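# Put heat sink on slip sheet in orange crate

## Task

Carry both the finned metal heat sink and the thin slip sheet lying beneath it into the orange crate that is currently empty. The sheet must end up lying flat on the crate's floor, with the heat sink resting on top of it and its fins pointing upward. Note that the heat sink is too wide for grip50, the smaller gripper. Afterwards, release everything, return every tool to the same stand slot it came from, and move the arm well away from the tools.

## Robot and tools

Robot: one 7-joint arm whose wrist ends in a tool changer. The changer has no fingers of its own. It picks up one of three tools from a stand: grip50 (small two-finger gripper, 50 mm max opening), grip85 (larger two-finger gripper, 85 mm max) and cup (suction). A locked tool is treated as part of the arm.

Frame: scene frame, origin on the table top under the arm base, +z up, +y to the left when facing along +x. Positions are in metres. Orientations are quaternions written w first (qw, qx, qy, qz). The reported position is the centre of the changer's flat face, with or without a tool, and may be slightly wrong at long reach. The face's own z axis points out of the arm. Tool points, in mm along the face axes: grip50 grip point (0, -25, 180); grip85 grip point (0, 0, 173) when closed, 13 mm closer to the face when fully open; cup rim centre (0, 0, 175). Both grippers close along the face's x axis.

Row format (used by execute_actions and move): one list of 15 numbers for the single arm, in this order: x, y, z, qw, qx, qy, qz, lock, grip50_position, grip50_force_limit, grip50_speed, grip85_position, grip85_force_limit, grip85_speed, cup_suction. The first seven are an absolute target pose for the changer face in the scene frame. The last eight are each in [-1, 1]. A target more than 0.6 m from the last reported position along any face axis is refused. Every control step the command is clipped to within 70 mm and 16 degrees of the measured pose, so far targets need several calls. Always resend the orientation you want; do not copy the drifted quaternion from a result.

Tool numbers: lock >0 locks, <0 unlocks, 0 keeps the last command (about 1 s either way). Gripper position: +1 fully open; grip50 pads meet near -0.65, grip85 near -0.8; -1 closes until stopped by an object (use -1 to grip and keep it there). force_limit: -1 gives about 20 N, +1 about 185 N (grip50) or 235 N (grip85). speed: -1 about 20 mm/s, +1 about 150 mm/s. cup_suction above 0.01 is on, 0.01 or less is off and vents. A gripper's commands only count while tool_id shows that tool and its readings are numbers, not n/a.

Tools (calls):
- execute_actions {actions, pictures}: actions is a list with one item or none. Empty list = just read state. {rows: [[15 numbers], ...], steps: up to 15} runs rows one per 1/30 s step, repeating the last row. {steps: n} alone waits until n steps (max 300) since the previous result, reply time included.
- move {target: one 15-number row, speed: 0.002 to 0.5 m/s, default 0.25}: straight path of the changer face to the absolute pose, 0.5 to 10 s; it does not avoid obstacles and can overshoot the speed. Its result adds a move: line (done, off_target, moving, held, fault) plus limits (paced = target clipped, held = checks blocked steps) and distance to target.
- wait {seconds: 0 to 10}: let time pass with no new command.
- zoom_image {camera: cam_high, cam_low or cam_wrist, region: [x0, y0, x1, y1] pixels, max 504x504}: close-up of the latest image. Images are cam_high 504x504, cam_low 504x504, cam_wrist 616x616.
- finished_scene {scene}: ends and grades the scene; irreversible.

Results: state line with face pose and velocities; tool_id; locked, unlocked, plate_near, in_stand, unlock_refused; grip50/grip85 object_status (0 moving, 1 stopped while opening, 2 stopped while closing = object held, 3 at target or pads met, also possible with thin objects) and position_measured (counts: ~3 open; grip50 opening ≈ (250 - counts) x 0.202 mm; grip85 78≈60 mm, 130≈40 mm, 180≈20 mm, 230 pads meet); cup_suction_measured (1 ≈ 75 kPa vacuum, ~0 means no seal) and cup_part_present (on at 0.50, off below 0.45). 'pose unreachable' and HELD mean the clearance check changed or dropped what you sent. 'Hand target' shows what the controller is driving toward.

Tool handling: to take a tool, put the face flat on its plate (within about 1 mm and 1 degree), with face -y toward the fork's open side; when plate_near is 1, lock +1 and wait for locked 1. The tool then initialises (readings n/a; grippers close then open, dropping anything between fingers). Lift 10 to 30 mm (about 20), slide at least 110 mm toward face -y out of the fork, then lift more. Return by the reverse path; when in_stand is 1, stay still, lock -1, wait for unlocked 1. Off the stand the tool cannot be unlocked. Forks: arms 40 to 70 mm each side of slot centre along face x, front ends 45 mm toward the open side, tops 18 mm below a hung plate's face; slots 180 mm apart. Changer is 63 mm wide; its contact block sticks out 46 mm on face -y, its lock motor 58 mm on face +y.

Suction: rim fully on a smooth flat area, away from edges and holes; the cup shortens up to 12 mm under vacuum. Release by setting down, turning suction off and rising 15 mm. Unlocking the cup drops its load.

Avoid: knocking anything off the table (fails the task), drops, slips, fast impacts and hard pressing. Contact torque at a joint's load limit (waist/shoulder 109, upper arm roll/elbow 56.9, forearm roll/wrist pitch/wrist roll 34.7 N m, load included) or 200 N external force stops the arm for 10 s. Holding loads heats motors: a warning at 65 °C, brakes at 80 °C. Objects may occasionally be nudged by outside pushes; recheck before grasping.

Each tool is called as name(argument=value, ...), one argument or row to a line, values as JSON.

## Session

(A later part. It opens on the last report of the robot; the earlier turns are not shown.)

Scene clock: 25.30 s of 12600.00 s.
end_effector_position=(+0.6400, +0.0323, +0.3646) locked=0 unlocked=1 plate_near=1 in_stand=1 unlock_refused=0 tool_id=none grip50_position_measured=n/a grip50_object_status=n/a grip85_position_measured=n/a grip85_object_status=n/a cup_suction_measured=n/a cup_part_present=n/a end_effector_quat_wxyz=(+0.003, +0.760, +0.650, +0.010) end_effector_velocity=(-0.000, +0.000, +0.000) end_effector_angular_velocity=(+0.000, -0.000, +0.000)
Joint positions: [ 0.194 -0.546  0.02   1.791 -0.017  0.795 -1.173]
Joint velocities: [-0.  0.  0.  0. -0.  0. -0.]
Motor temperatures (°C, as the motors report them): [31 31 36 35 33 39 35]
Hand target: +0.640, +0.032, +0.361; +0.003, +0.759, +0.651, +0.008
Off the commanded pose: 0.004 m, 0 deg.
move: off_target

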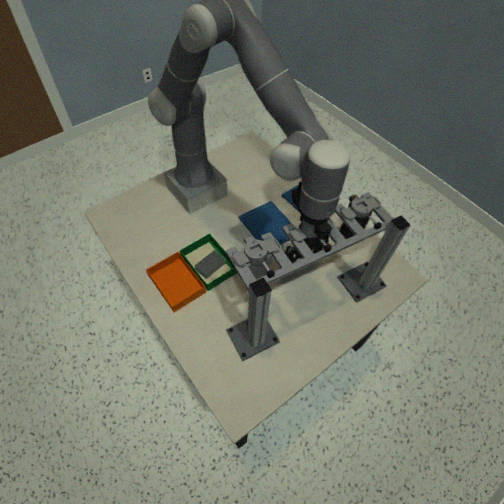

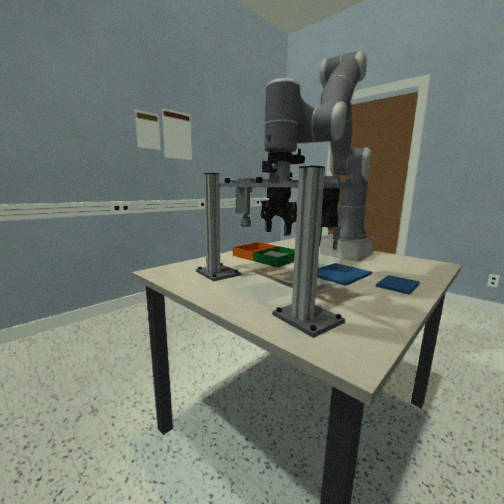

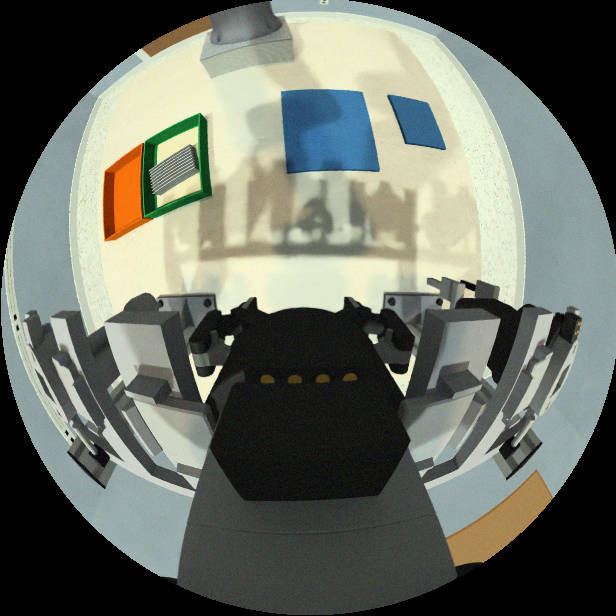

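move(
  target=[0.640,0.0323,0.363,0.003,0.76,0.65,0.010,1,1,0,0,1,0,0,0],
  speed=0.01,
)

wait(
  seconds=1.5,
)

Scene clock: 26.40 s of 12600.00 s.
end_effector_position=(+0.6394, +0.0323, +0.3645) locked=0 unlocked=0 plate_near=1 in_stand=1 unlock_refused=0 tool_id=none grip50_position_measured=n/a grip50_object_status=n/a grip85_position_measured=n/a grip85_object_status=n/a cup_suction_measured=n/a cup_part_present=n/a end_effector_quat_wxyz=(+0.003, +0.761, +0.649, +0.010) end_effector_velocity=(-0.002, +0.000, +0.002) end_effector_angular_velocity=(-0.002, +0.005, -0.000)
Joint positions: [ 0.194 -0.545  0.02   1.792 -0.015  0.794 -1.173]
Joint velocities: [ 0.     0.006  0.001  0.003 -0.001 -0.009  0.002]
Motor temperatures (°C, as the motors report them): [31 31 36 35 33 39 35]
Hand target: +0.640, +0.032, +0.363; +0.003, +0.760, +0.650, +0.010
Off the commanded pose: 0.002 m, 0 deg.
move: done

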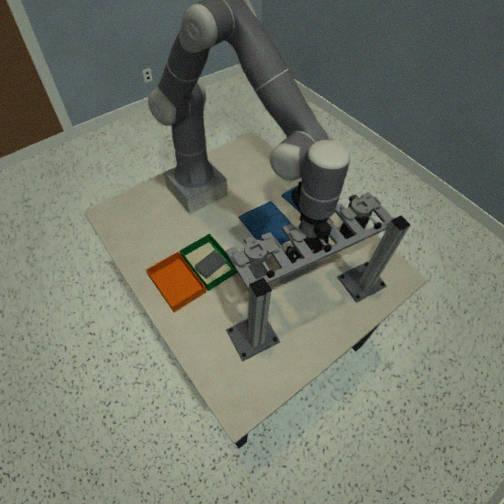

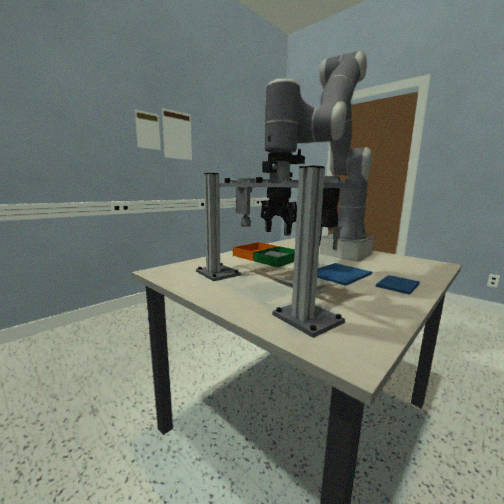

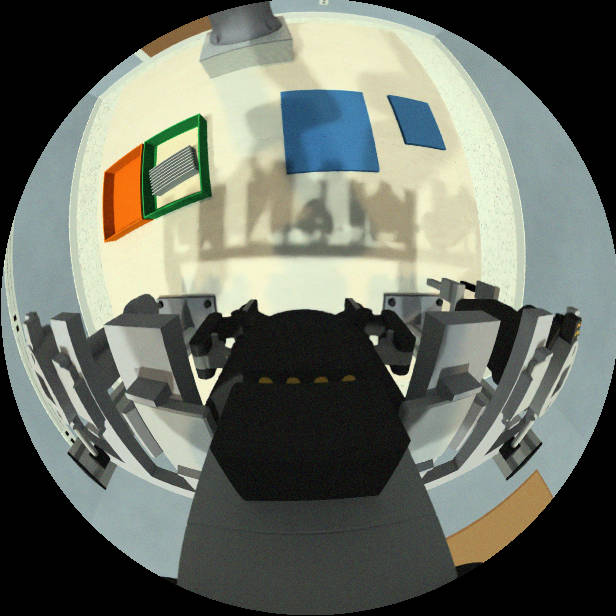

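Scene clock: 27.90 s of 12600.00 s.
end_effector_position=(+0.6395, +0.0323, +0.3647) locked=1 unlocked=0 plate_near=1 in_stand=1 unlock_refused=0 tool_id=grip85 grip50_position_measured=n/a grip50_object_status=n/a grip85_position_measured=n/a grip85_object_status=n/a cup_suction_measured=n/a cup_part_present=n/a end_effector_quat_wxyz=(+0.003, +0.761, +0.649, +0.010) end_effector_velocity=(+0.000, +0.000, +0.000) end_effector_angular_velocity=(+0.000, -0.001, +0.001)
Joint positions: [ 0.194 -0.545  0.02   1.792 -0.016  0.794 -1.173]
Joint velocities: [ 0.    -0.    -0.    -0.    -0.     0.001 -0.   ]
Motor temperatures (°C, as the motors report them): [31 31 36 35 33 39 35]
Hand target: +0.640, +0.032, +0.363; +0.003, +0.760, +0.650, +0.010
Off the commanded pose: 0.002 m, 0 deg.
Steps of this call (steps 1 to 45: nothing new was sent). Readings (end_effector_position | what the end effector reports):
1: (+0.6394, +0.0323, +0.3645) | locked=0 unlocked=0 plate_near=1 in_stand=1 unlock_refused=0 tool_id=none grip50_position_measured=n/a grip50_object_status=n/a grip85_position_measured=n/a grip85_object_status=n/a cup_suction_measured=n/a cup_part_present=n/a
2: (+0.6394, +0.0323, +0.3645) | locked=0 unlocked=0 plate_near=1 in_stand=1 unlock_refused=0 tool_id=none grip50_position_measured=n/a grip50_object_status=n/a grip85_position_measured=n/a grip85_object_status=n/a cup_suction_measured=n/a cup_part_present=n/a
4: (+0.6394, +0.0323, +0.3645) | locked=0 unlocked=0 plate_near=1 in_stand=1 unlock_refused=0 tool_id=none grip50_position_measured=n/a grip50_object_status=n/a grip85_position_measured=n/a grip85_object_status=n/a cup_suction_measured=n/a cup_part_present=n/a
8: (+0.6395, +0.0323, +0.3647) | locked=1 unlocked=0 plate_near=1 in_stand=1 unlock_refused=0 tool_id=grip85 grip50_position_measured=n/a grip50_object_status=n/a grip85_position_measured=n/a grip85_object_status=n/a cup_suction_measured=n/a cup_part_present=n/a
45: the state above

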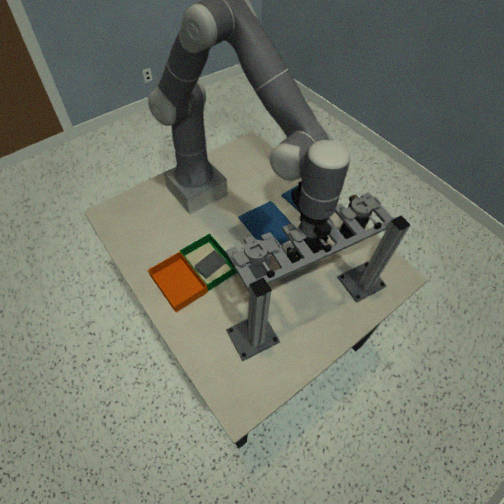

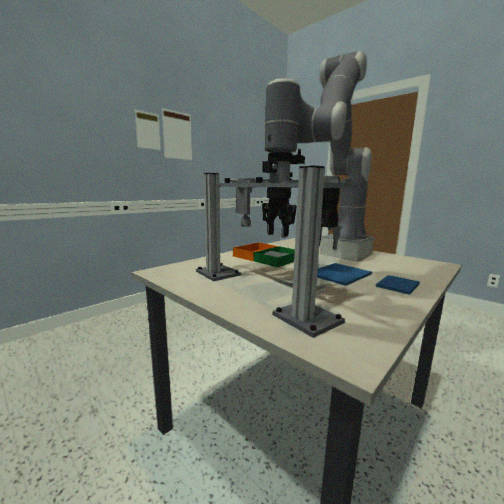

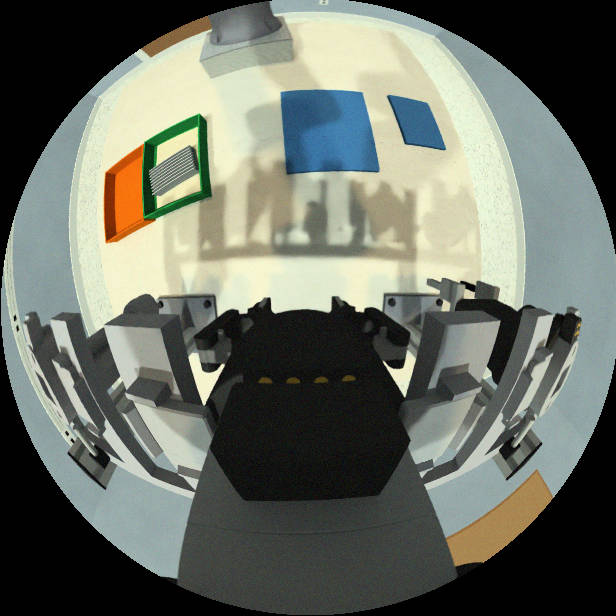

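move(
  target=[0.6395,0.0323,0.385,0.003,0.76,0.65,0.010,0,1,0,0,1,0,0,0],
  speed=0.05,
)

move(
  target=[0.515,0.052,0.385,0.003,0.76,0.65,0.010,0,1,0,0,1,0,0,0],
  speed=0.12,
)

Scene clock: 29.20 s of 12600.00 s.
end_effector_position=(+0.6395, +0.0322, +0.3852) locked=1 unlocked=0 plate_near=1 in_stand=0 unlock_refused=0 tool_id=grip85 grip50_position_measured=n/a grip50_object_status=n/a grip85_position_measured=n/a grip85_object_status=n/a cup_suction_measured=n/a cup_part_present=n/a end_effector_quat_wxyz=(+0.003, +0.760, +0.650, +0.010) end_effector_velocity=(-0.000, -0.000, -0.000) end_effector_angular_velocity=(-0.000, +0.001, -0.000)
Joint positions: [ 0.193 -0.511  0.021  1.781 -0.016  0.751 -1.175]
Joint velocities: [-0. -0.  0.  0. -0. -0.  0.]
Motor temperatures (°C, as the motors report them): [31 31 36 35 33 39 35]
Hand target: +0.639, +0.032, +0.385; +0.003, +0.760, +0.650, +0.010
Off the commanded pose: 0.000 m, 0 deg.
move: done

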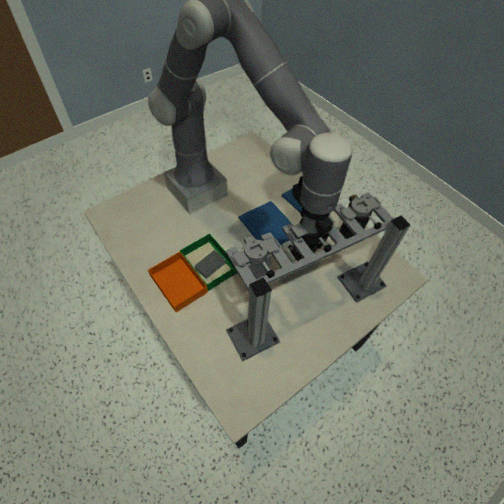

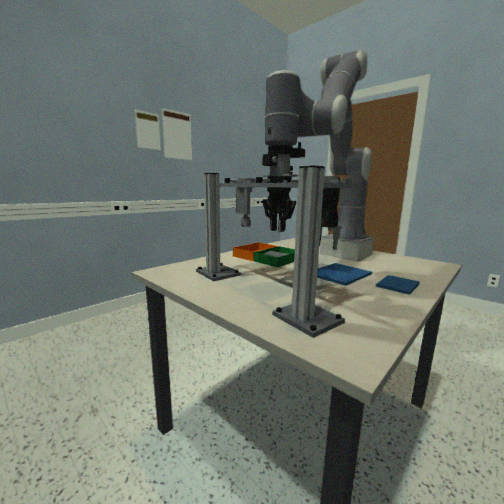

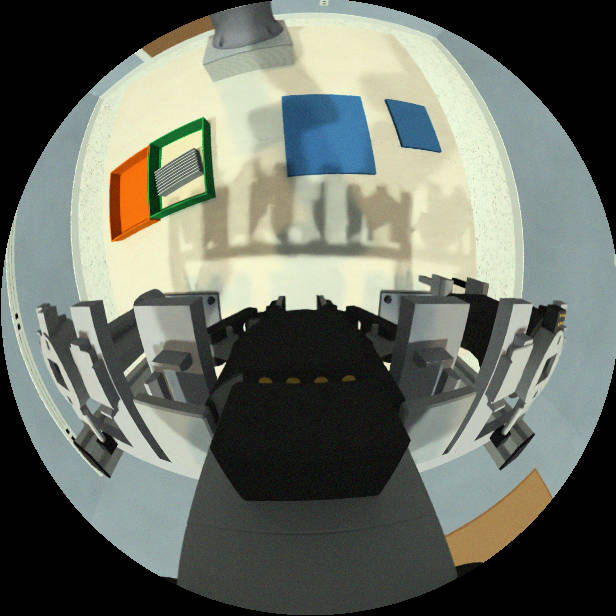

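Scene clock: 30.53 s of 12600.00 s.
end_effector_position=(+0.5149, +0.0518, +0.3846) locked=1 unlocked=0 plate_near=1 in_stand=0 unlock_refused=0 tool_id=grip85 grip50_position_measured=n/a grip50_object_status=n/a grip85_position_measured=3 grip85_object_status=3 cup_suction_measured=n/a cup_part_present=n/a end_effector_quat_wxyz=(+0.003, +0.760, +0.650, +0.010) end_effector_velocity=(-0.000, -0.000, -0.001) end_effector_angular_velocity=(-0.000, +0.001, +0.000)
Joint positions: [ 0.244 -0.275  0.061  2.169 -0.033  0.9   -1.068]
Joint velocities: [-0.001 -0.001  0.     0.    -0.    -0.    -0.001]
Motor temperatures (°C, as the motors report them): [31 31 36 35 33 39 35]
Hand target: +0.515, +0.052, +0.385; +0.003, +0.760, +0.650, +0.010
Off the commanded pose: 0.000 m, 0 deg.
move: done

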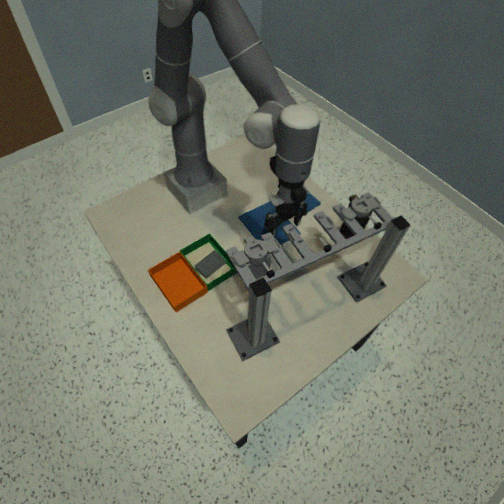

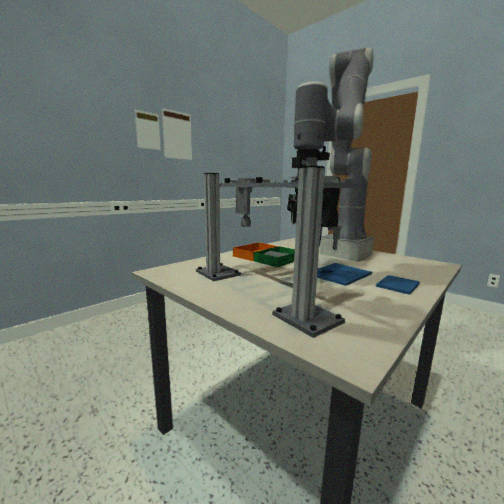

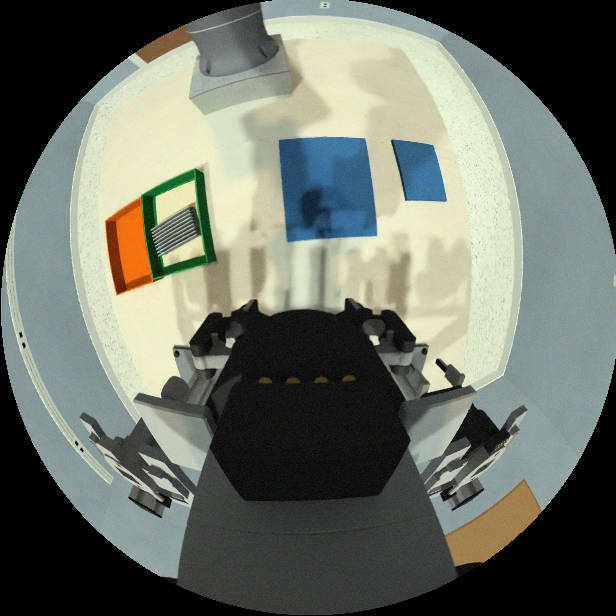

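move(
  target=[0.30,-0.19,0.40,-0.003,0.99,0.139,0.010,0,1,0,0,1,0,0,0],
)

Scene clock: 34.80 s of 12600.00 s.
end_effector_position=(+0.3007, -0.1916, +0.3994) locked=1 unlocked=0 plate_near=1 in_stand=0 unlock_refused=0 tool_id=grip85 grip50_position_measured=n/a grip50_object_status=n/a grip85_position_measured=3 grip85_object_status=3 cup_suction_measured=n/a cup_part_present=n/a end_effector_quat_wxyz=(-0.000, +0.990, +0.139, +0.010) end_effector_velocity=(+0.001, +0.001, +0.000) end_effector_angular_velocity=(-0.000, -0.001, +0.002)
Joint positions: [-0.111  0.183 -0.161  2.635 -0.035  0.912 -0.502]
Joint velocities: [ 0.002 -0.    -0.    -0.     0.     0.     0.   ]
Motor temperatures (°C, as the motors report them): [31 31 36 36 33 39 35]
Hand target: +0.301, -0.192, +0.399; -0.000, +0.990, +0.139, +0.010
Off the commanded pose: 0.002 m, 0 deg.
move: done

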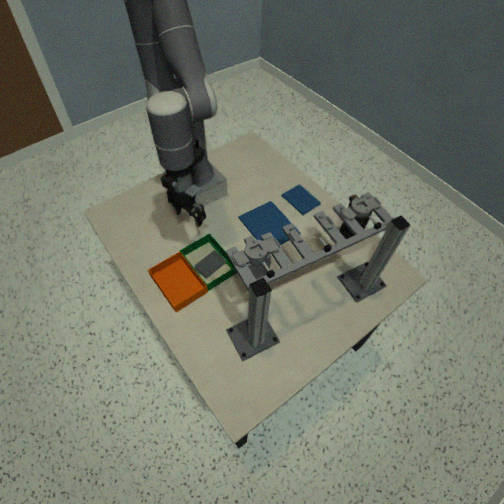

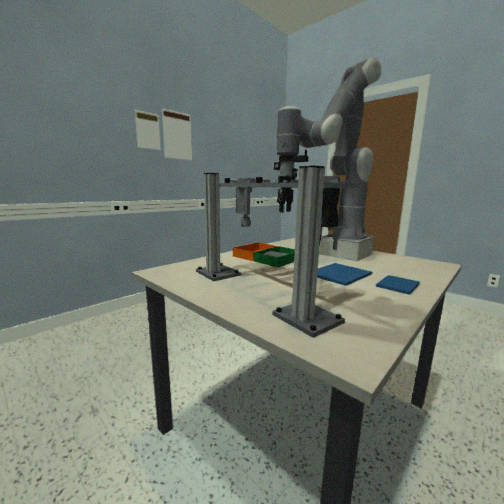

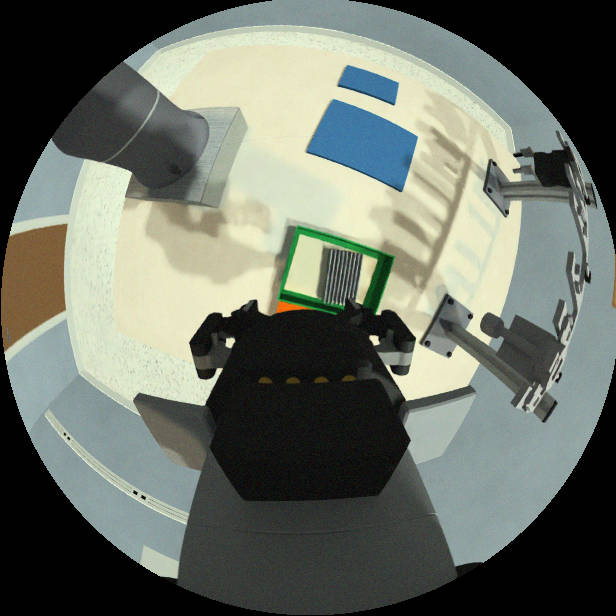

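move(
  target=[0.344,-0.115,0.31,-0.002,0.997,0.078,0.006,0,1,0,0,1,0,0,0],
)

Scene clock: 36.50 s of 12600.00 s.
end_effector_position=(+0.3443, -0.1145, +0.3097) locked=1 unlocked=0 plate_near=1 in_stand=0 unlock_refused=0 tool_id=grip85 grip50_position_measured=n/a grip50_object_status=n/a grip85_position_measured=3 grip85_object_status=3 cup_suction_measured=n/a cup_part_present=n/a end_effector_quat_wxyz=(-0.003, +0.997, +0.078, +0.006) end_effector_velocity=(-0.000, -0.000, +0.000) end_effector_angular_velocity=(-0.000, -0.001, -0.002)
Joint positions: [ 0.052 -0.201 -0.061  2.646  0.058  1.296 -0.199]
Joint velocities: [-0.001  0.001 -0.     0.    -0.     0.     0.001]
Motor temperatures (°C, as the motors report them): [31 31 36 36 33 39 35]
Hand target: +0.344, -0.115, +0.310; -0.003, +0.997, +0.078, +0.006
Off the commanded pose: 0.001 m, 0 deg.
move: done

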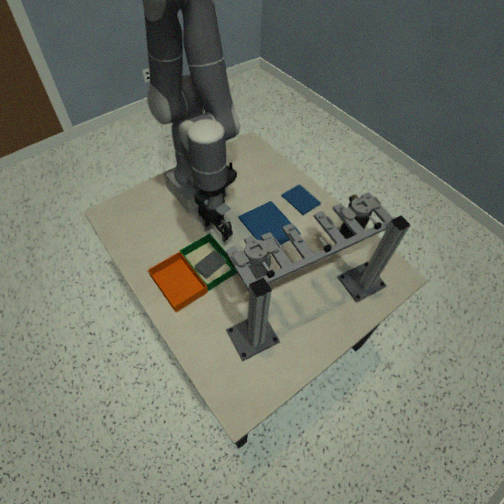

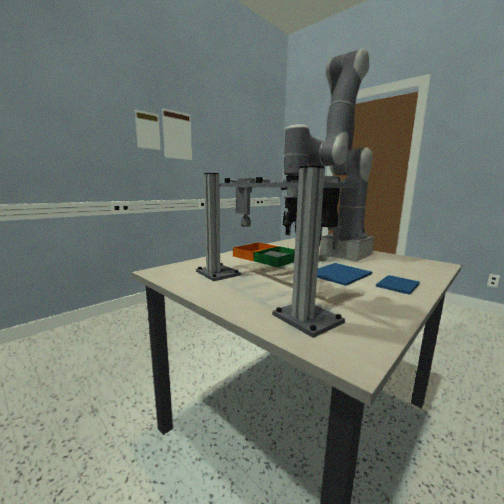

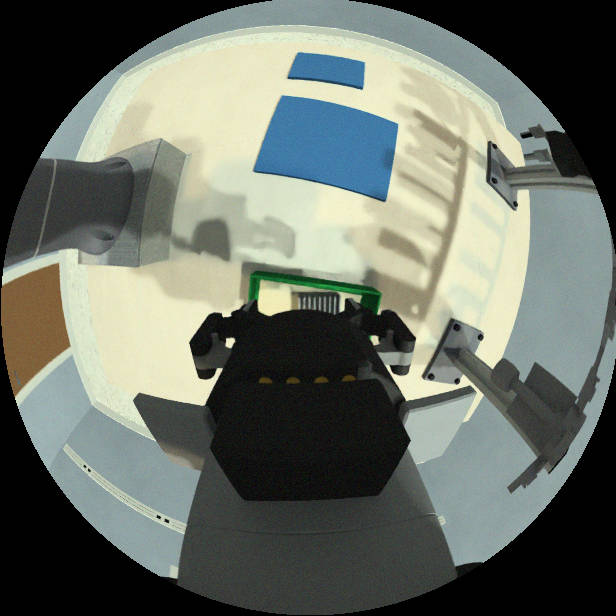

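move(
  target=[0.37,-0.09,0.33,-0.002,1,0,0.006,0,1,0,0,1,0,0,0],
)

zoom_image(
  camera="cam_wrist",
  region=[208, 200, 408, 330],
)

Scene clock: 38.50 s of 12600.00 s.
end_effector_position=(+0.3699, -0.0897, +0.3302) locked=1 unlocked=0 plate_near=1 in_stand=0 unlock_refused=0 tool_id=grip85 grip50_position_measured=n/a grip50_object_status=n/a grip85_position_measured=3 grip85_object_status=3 cup_suction_measured=n/a cup_part_present=n/a end_effector_quat_wxyz=(-0.002, +1.000, +0.000, +0.006) end_effector_velocity=(-0.000, -0.001, -0.000) end_effector_angular_velocity=(-0.000, +0.000, -0.002)
Joint positions: [ 0.128 -0.147 -0.076  2.598  0.031  1.195  0.044]
Joint velocities: [-0.002 -0.     0.     0.    -0.     0.    -0.   ]
Motor temperatures (°C, as the motors report them): [31 31 36 36 33 39 35]
Hand target: +0.370, -0.090, +0.330; -0.002, +1.000, +0.000, +0.006
Off the commanded pose: 0.000 m, 0 deg.
move: done

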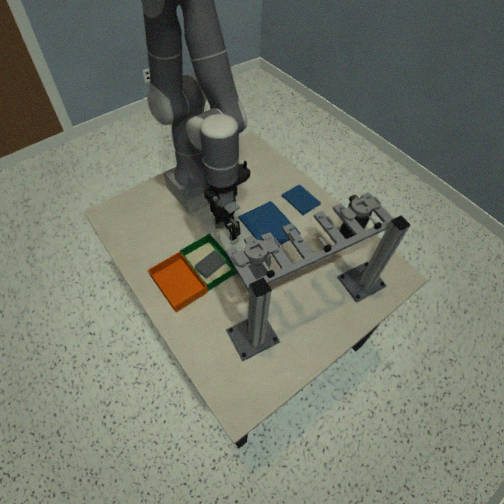

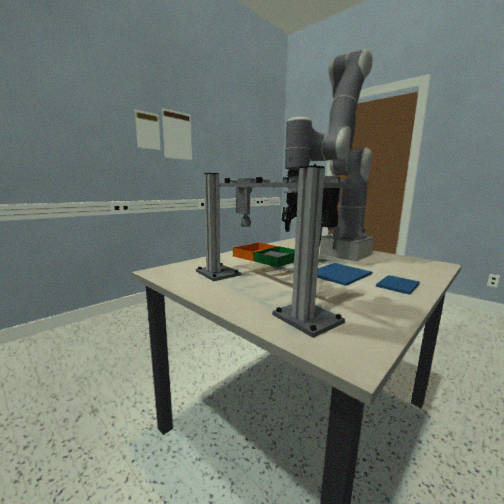

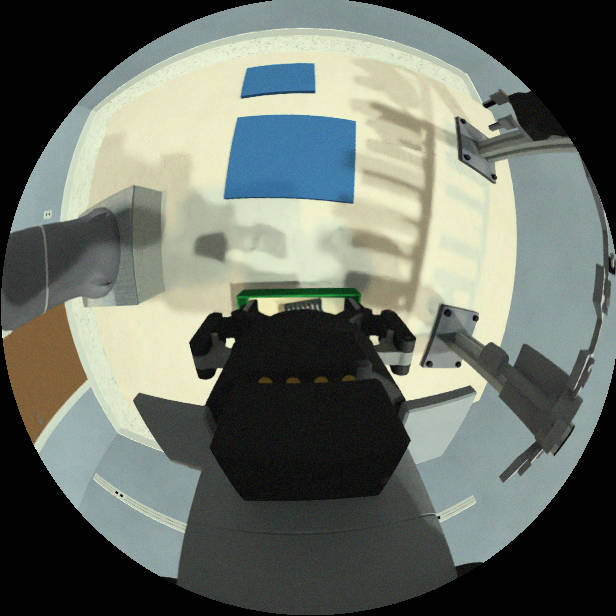

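Region (208, 200, 408, 330) of cam_wrist's 616x616 image, scaled by 2.520, with more detail than that image has; it fills the top 328 rows of this view, and the rest is white.

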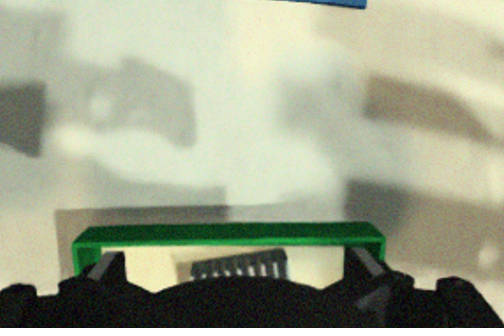

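move(
  target=[0.375,-0.22,0.31,-0.002,0.997,0.078,0.006,0,1,0,0,1,0,0,0],
)

zoom_image(
  camera="cam_wrist",
  region=[208, 200, 408, 330],
)

Scene clock: 40.10 s of 12600.00 s.
end_effector_position=(+0.3755, -0.2205, +0.3101) locked=1 unlocked=0 plate_near=1 in_stand=0 unlock_refused=0 tool_id=grip85 grip50_position_measured=n/a grip50_object_status=n/a grip85_position_measured=3 grip85_object_status=3 cup_suction_measured=n/a cup_part_present=n/a end_effector_quat_wxyz=(-0.001, +0.997, +0.078, +0.006) end_effector_velocity=(+0.000, +0.000, +0.000) end_effector_angular_velocity=(-0.000, +0.000, +0.001)
Joint positions: [-0.139 -0.31  -0.132  2.436  0.121  1.19  -0.514]
Joint velocities: [ 0.001  0.    -0.     0.    -0.    -0.    -0.   ]
Motor temperatures (°C, as the motors report them): [31 31 36 36 33 39 35]
Hand target: +0.375, -0.220, +0.310; -0.001, +0.997, +0.078, +0.006
Off the commanded pose: 0.001 m, 0 deg.
move: done

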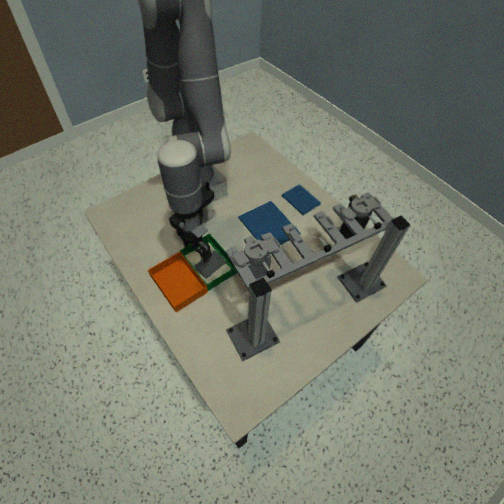

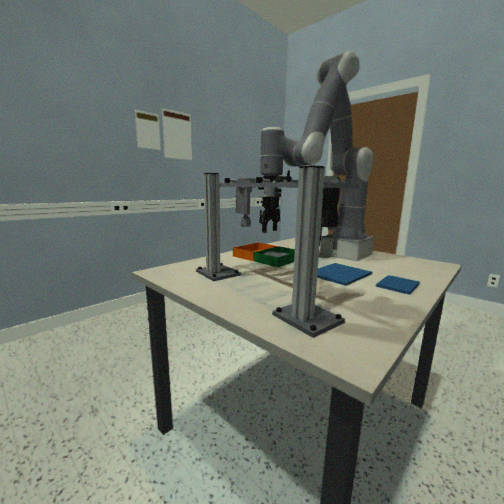

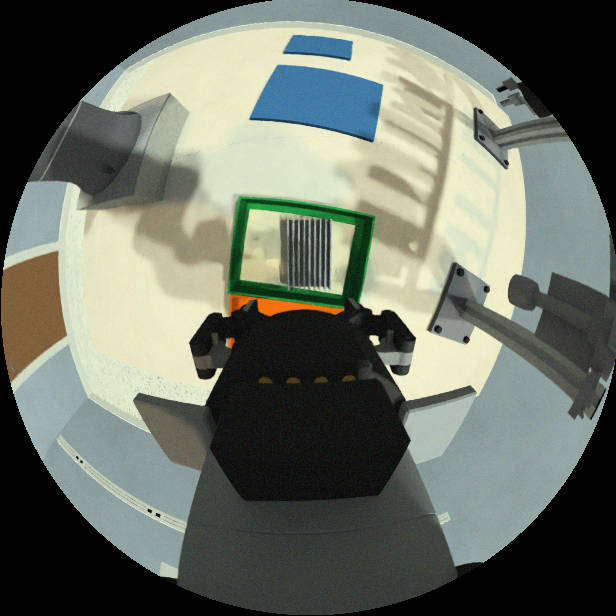

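Region (208, 200, 408, 330) of cam_wrist's 616x616 image, scaled by 2.520, with more detail than that image has; it fills the top 328 rows of this view, and the rest is white.

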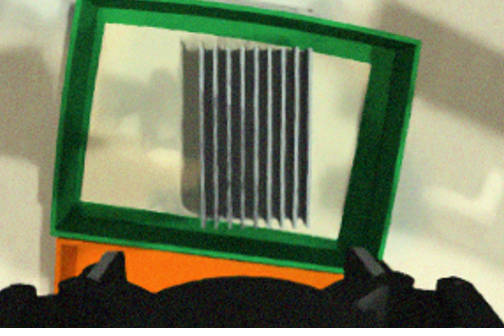

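move(
  target=[0.380,-0.171,0.25,-0.002,0.997,0.078,0.006,0,1,0,0,1,0.8,0,0],
  speed=0.15,
)

zoom_image(
  camera="cam_high",
  region=[140, 180, 280, 320],
)

zoom_image(
  camera="cam_wrist",
  region=[188, 200, 428, 340],
)

Scene clock: 42.40 s of 12600.00 s.
end_effector_position=(+0.3800, -0.1707, +0.2497) locked=1 unlocked=0 plate_near=1 in_stand=0 unlock_refused=0 tool_id=grip85 grip50_position_measured=n/a grip50_object_status=n/a grip85_position_measured=3 grip85_object_status=3 cup_suction_measured=n/a cup_part_present=n/a end_effector_quat_wxyz=(-0.002, +0.997, +0.078, +0.006) end_effector_velocity=(+0.000, -0.000, +0.000) end_effector_angular_velocity=(+0.000, -0.001, -0.000)
Joint positions: [-0.067 -0.501 -0.058  2.454  0.194  1.401 -0.445]
Joint velocities: [-0.001  0.001  0.     0.     0.    -0.001 -0.   ]
Motor temperatures (°C, as the motors report them): [31 31 36 36 33 39 35]
Hand target: +0.380, -0.171, +0.250; -0.002, +0.997, +0.078, +0.006
Off the commanded pose: 0.000 m, 0 deg.
move: done

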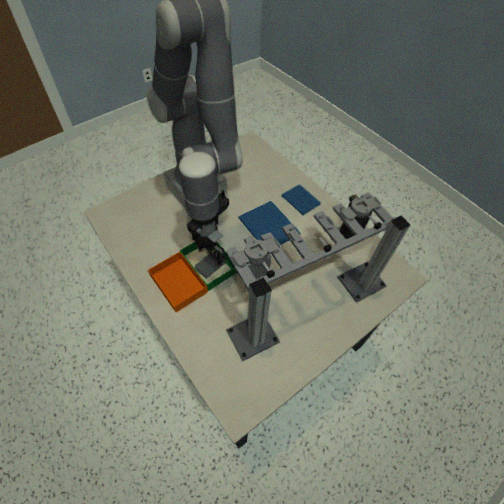

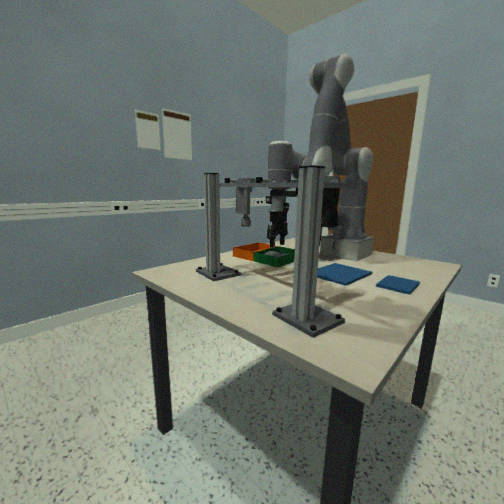

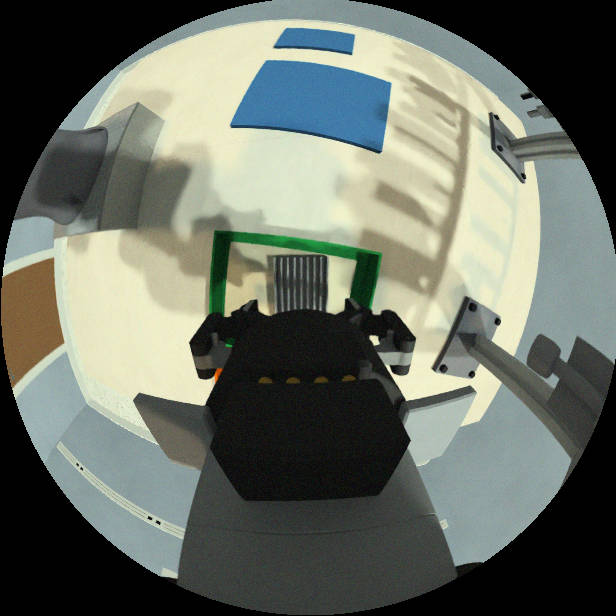

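Region (140, 180, 280, 320) of cam_high's 504x504 image, scaled by 3.600, with more detail than that image has.

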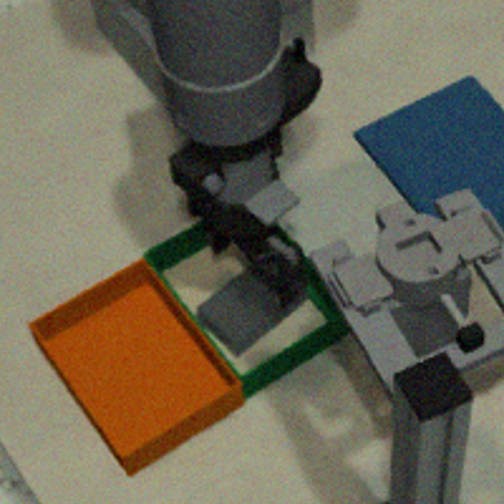

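Region (188, 200, 428, 340) of cam_wrist's 616x616 image, scaled by 2.100, with more detail than that image has; it fills the top 294 rows of this view, and the rest is white.

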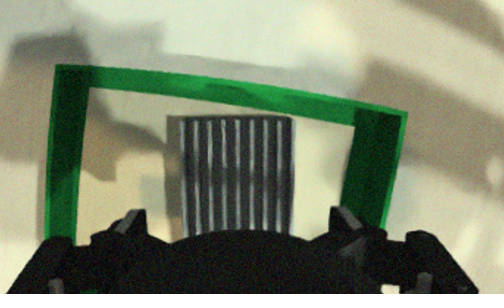

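move(
  target=[0.381,-0.179,0.225,-0.002,0.997,0.078,0.006,0,0.55,0,0,0.55,0,0,0],
  speed=0.05,
)

zoom_image(
  camera="cam_wrist",
  region=[188, 200, 428, 340],
)

zoom_image(
  camera="cam_high",
  region=[160, 200, 260, 300],
)

Scene clock: 44.13 s of 12600.00 s.
end_effector_position=(+0.3810, -0.1792, +0.2249) locked=1 unlocked=0 plate_near=1 in_stand=0 unlock_refused=0 tool_id=grip85 grip50_position_measured=n/a grip50_object_status=n/a grip85_position_measured=59 grip85_object_status=3 cup_suction_measured=n/a cup_part_present=n/a end_effector_quat_wxyz=(-0.002, +0.997, +0.078, +0.006) end_effector_velocity=(+0.000, +0.000, +0.000) end_effector_angular_velocity=(-0.000, -0.001, -0.000)
Joint positions: [-0.107 -0.593 -0.033  2.421  0.207  1.461 -0.477]
Joint velocities: [ 0.     0.001  0.    -0.    -0.     0.     0.   ]
Motor temperatures (°C, as the motors report them): [31 31 36 36 33 39 35]
Hand target: +0.381, -0.179, +0.225; -0.002, +0.997, +0.078, +0.006
Off the commanded pose: 0.000 m, 0 deg.
move: done

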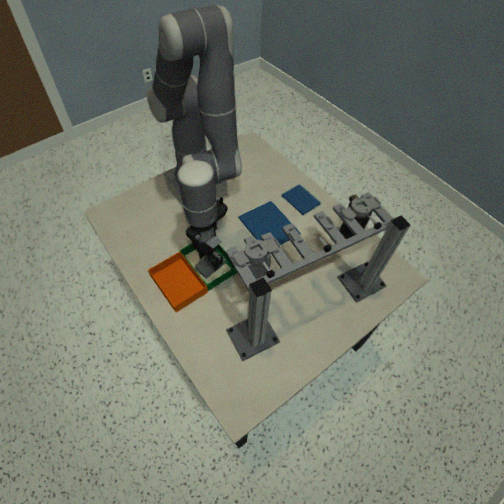

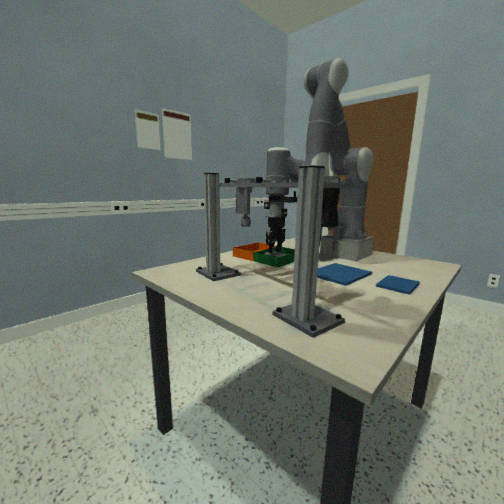

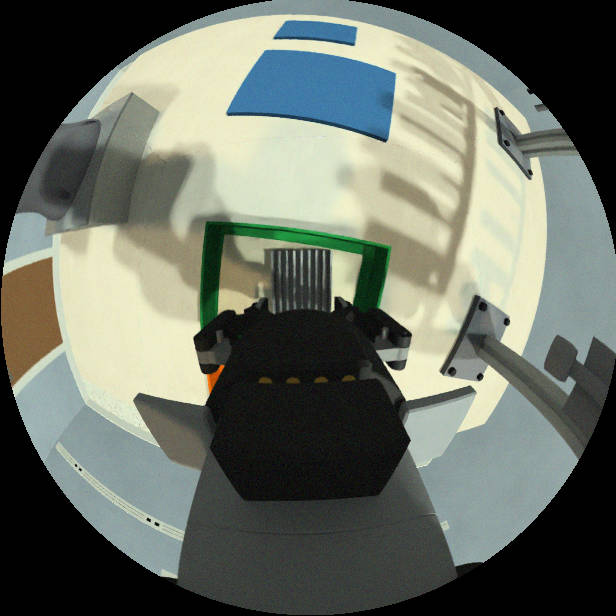

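Region (188, 200, 428, 340) of cam_wrist's 616x616 image, scaled by 2.100, with more detail than that image has; it fills the top 294 rows of this view, and the rest is white.

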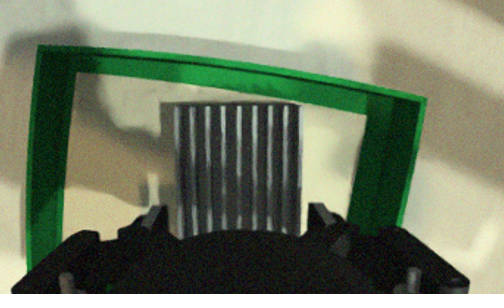

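Region (160, 200, 260, 300) of cam_high's 504x504 image, scaled by 5.040, with more detail than that image has.

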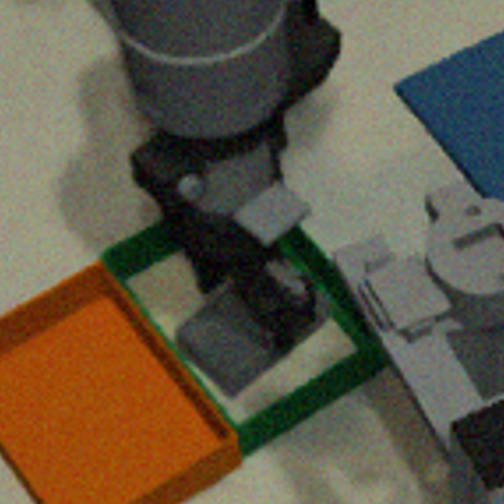

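move(
  target=[0.381,-0.179,0.205,-0.002,0.997,0.078,0.006,0,0.7,0,0,0.7,0,0,0],
  speed=0.03,
)

zoom_image(
  camera="cam_wrist",
  region=[188, 200, 428, 340],
)

zoom_image(
  camera="cam_low",
  region=[230, 200, 310, 280],
)

Scene clock: 46.00 s of 12600.00 s.
end_effector_position=(+0.3810, -0.1791, +0.2049) locked=1 unlocked=0 plate_near=1 in_stand=0 unlock_refused=0 tool_id=grip85 grip50_position_measured=n/a grip50_object_status=n/a grip85_position_measured=41 grip85_object_status=3 cup_suction_measured=n/a cup_part_present=n/a end_effector_quat_wxyz=(-0.002, +0.997, +0.078, +0.006) end_effector_velocity=(+0.000, -0.000, +0.000) end_effector_angular_velocity=(+0.000, -0.000, -0.000)
Joint positions: [-0.123 -0.664 -0.013  2.402  0.216  1.513 -0.486]
Joint velocities: [-0.     0.001  0.     0.     0.    -0.    -0.   ]
Motor temperatures (°C, as the motors report them): [31 31 36 35 33 39 35]
Hand target: +0.381, -0.179, +0.205; -0.002, +0.997, +0.078, +0.006
Off the commanded pose: 0.000 m, 0 deg.
move: done

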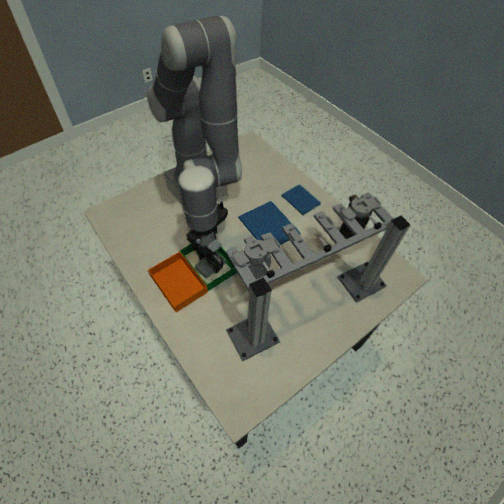

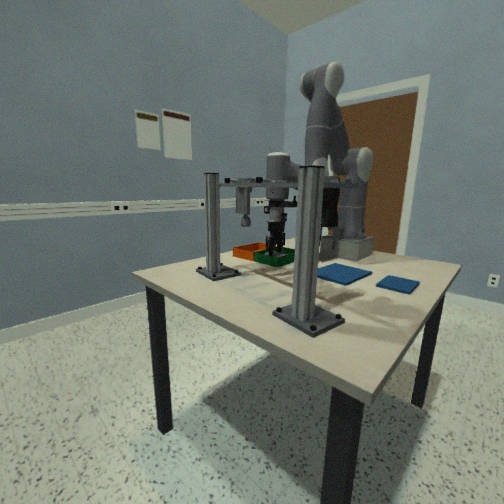

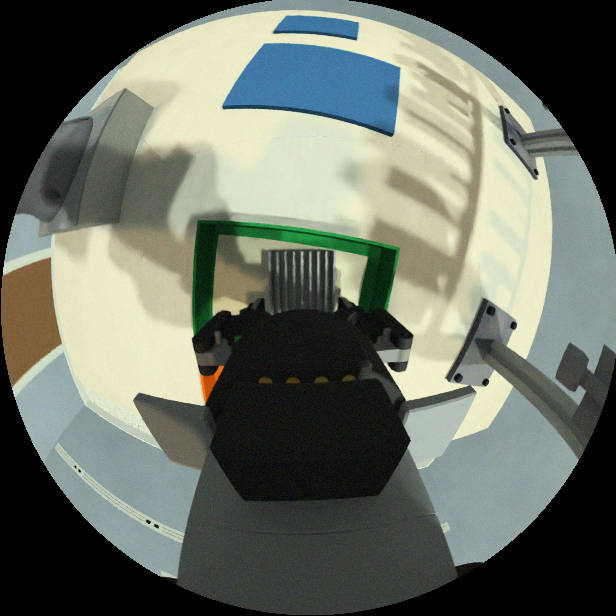

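Region (188, 200, 428, 340) of cam_wrist's 616x616 image, scaled by 2.100, with more detail than that image has; it fills the top 294 rows of this view, and the rest is white.

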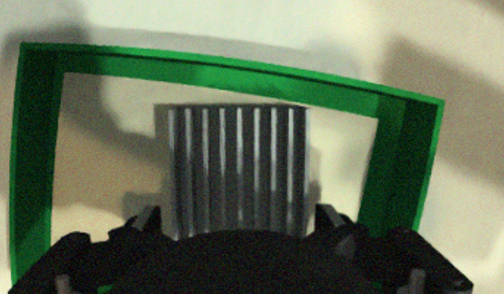

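Region (230, 200, 310, 280) of cam_low's 504x504 image, scaled by 6.300, with more detail than that image has.

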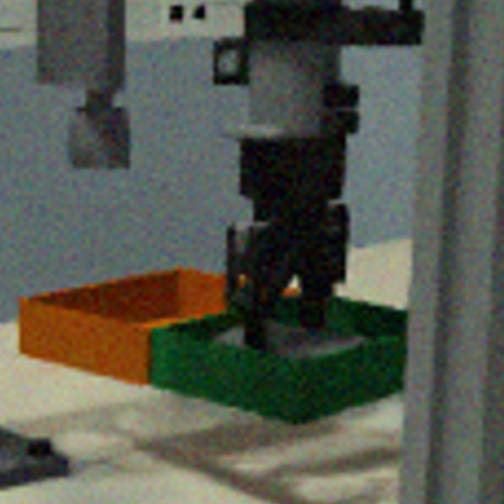

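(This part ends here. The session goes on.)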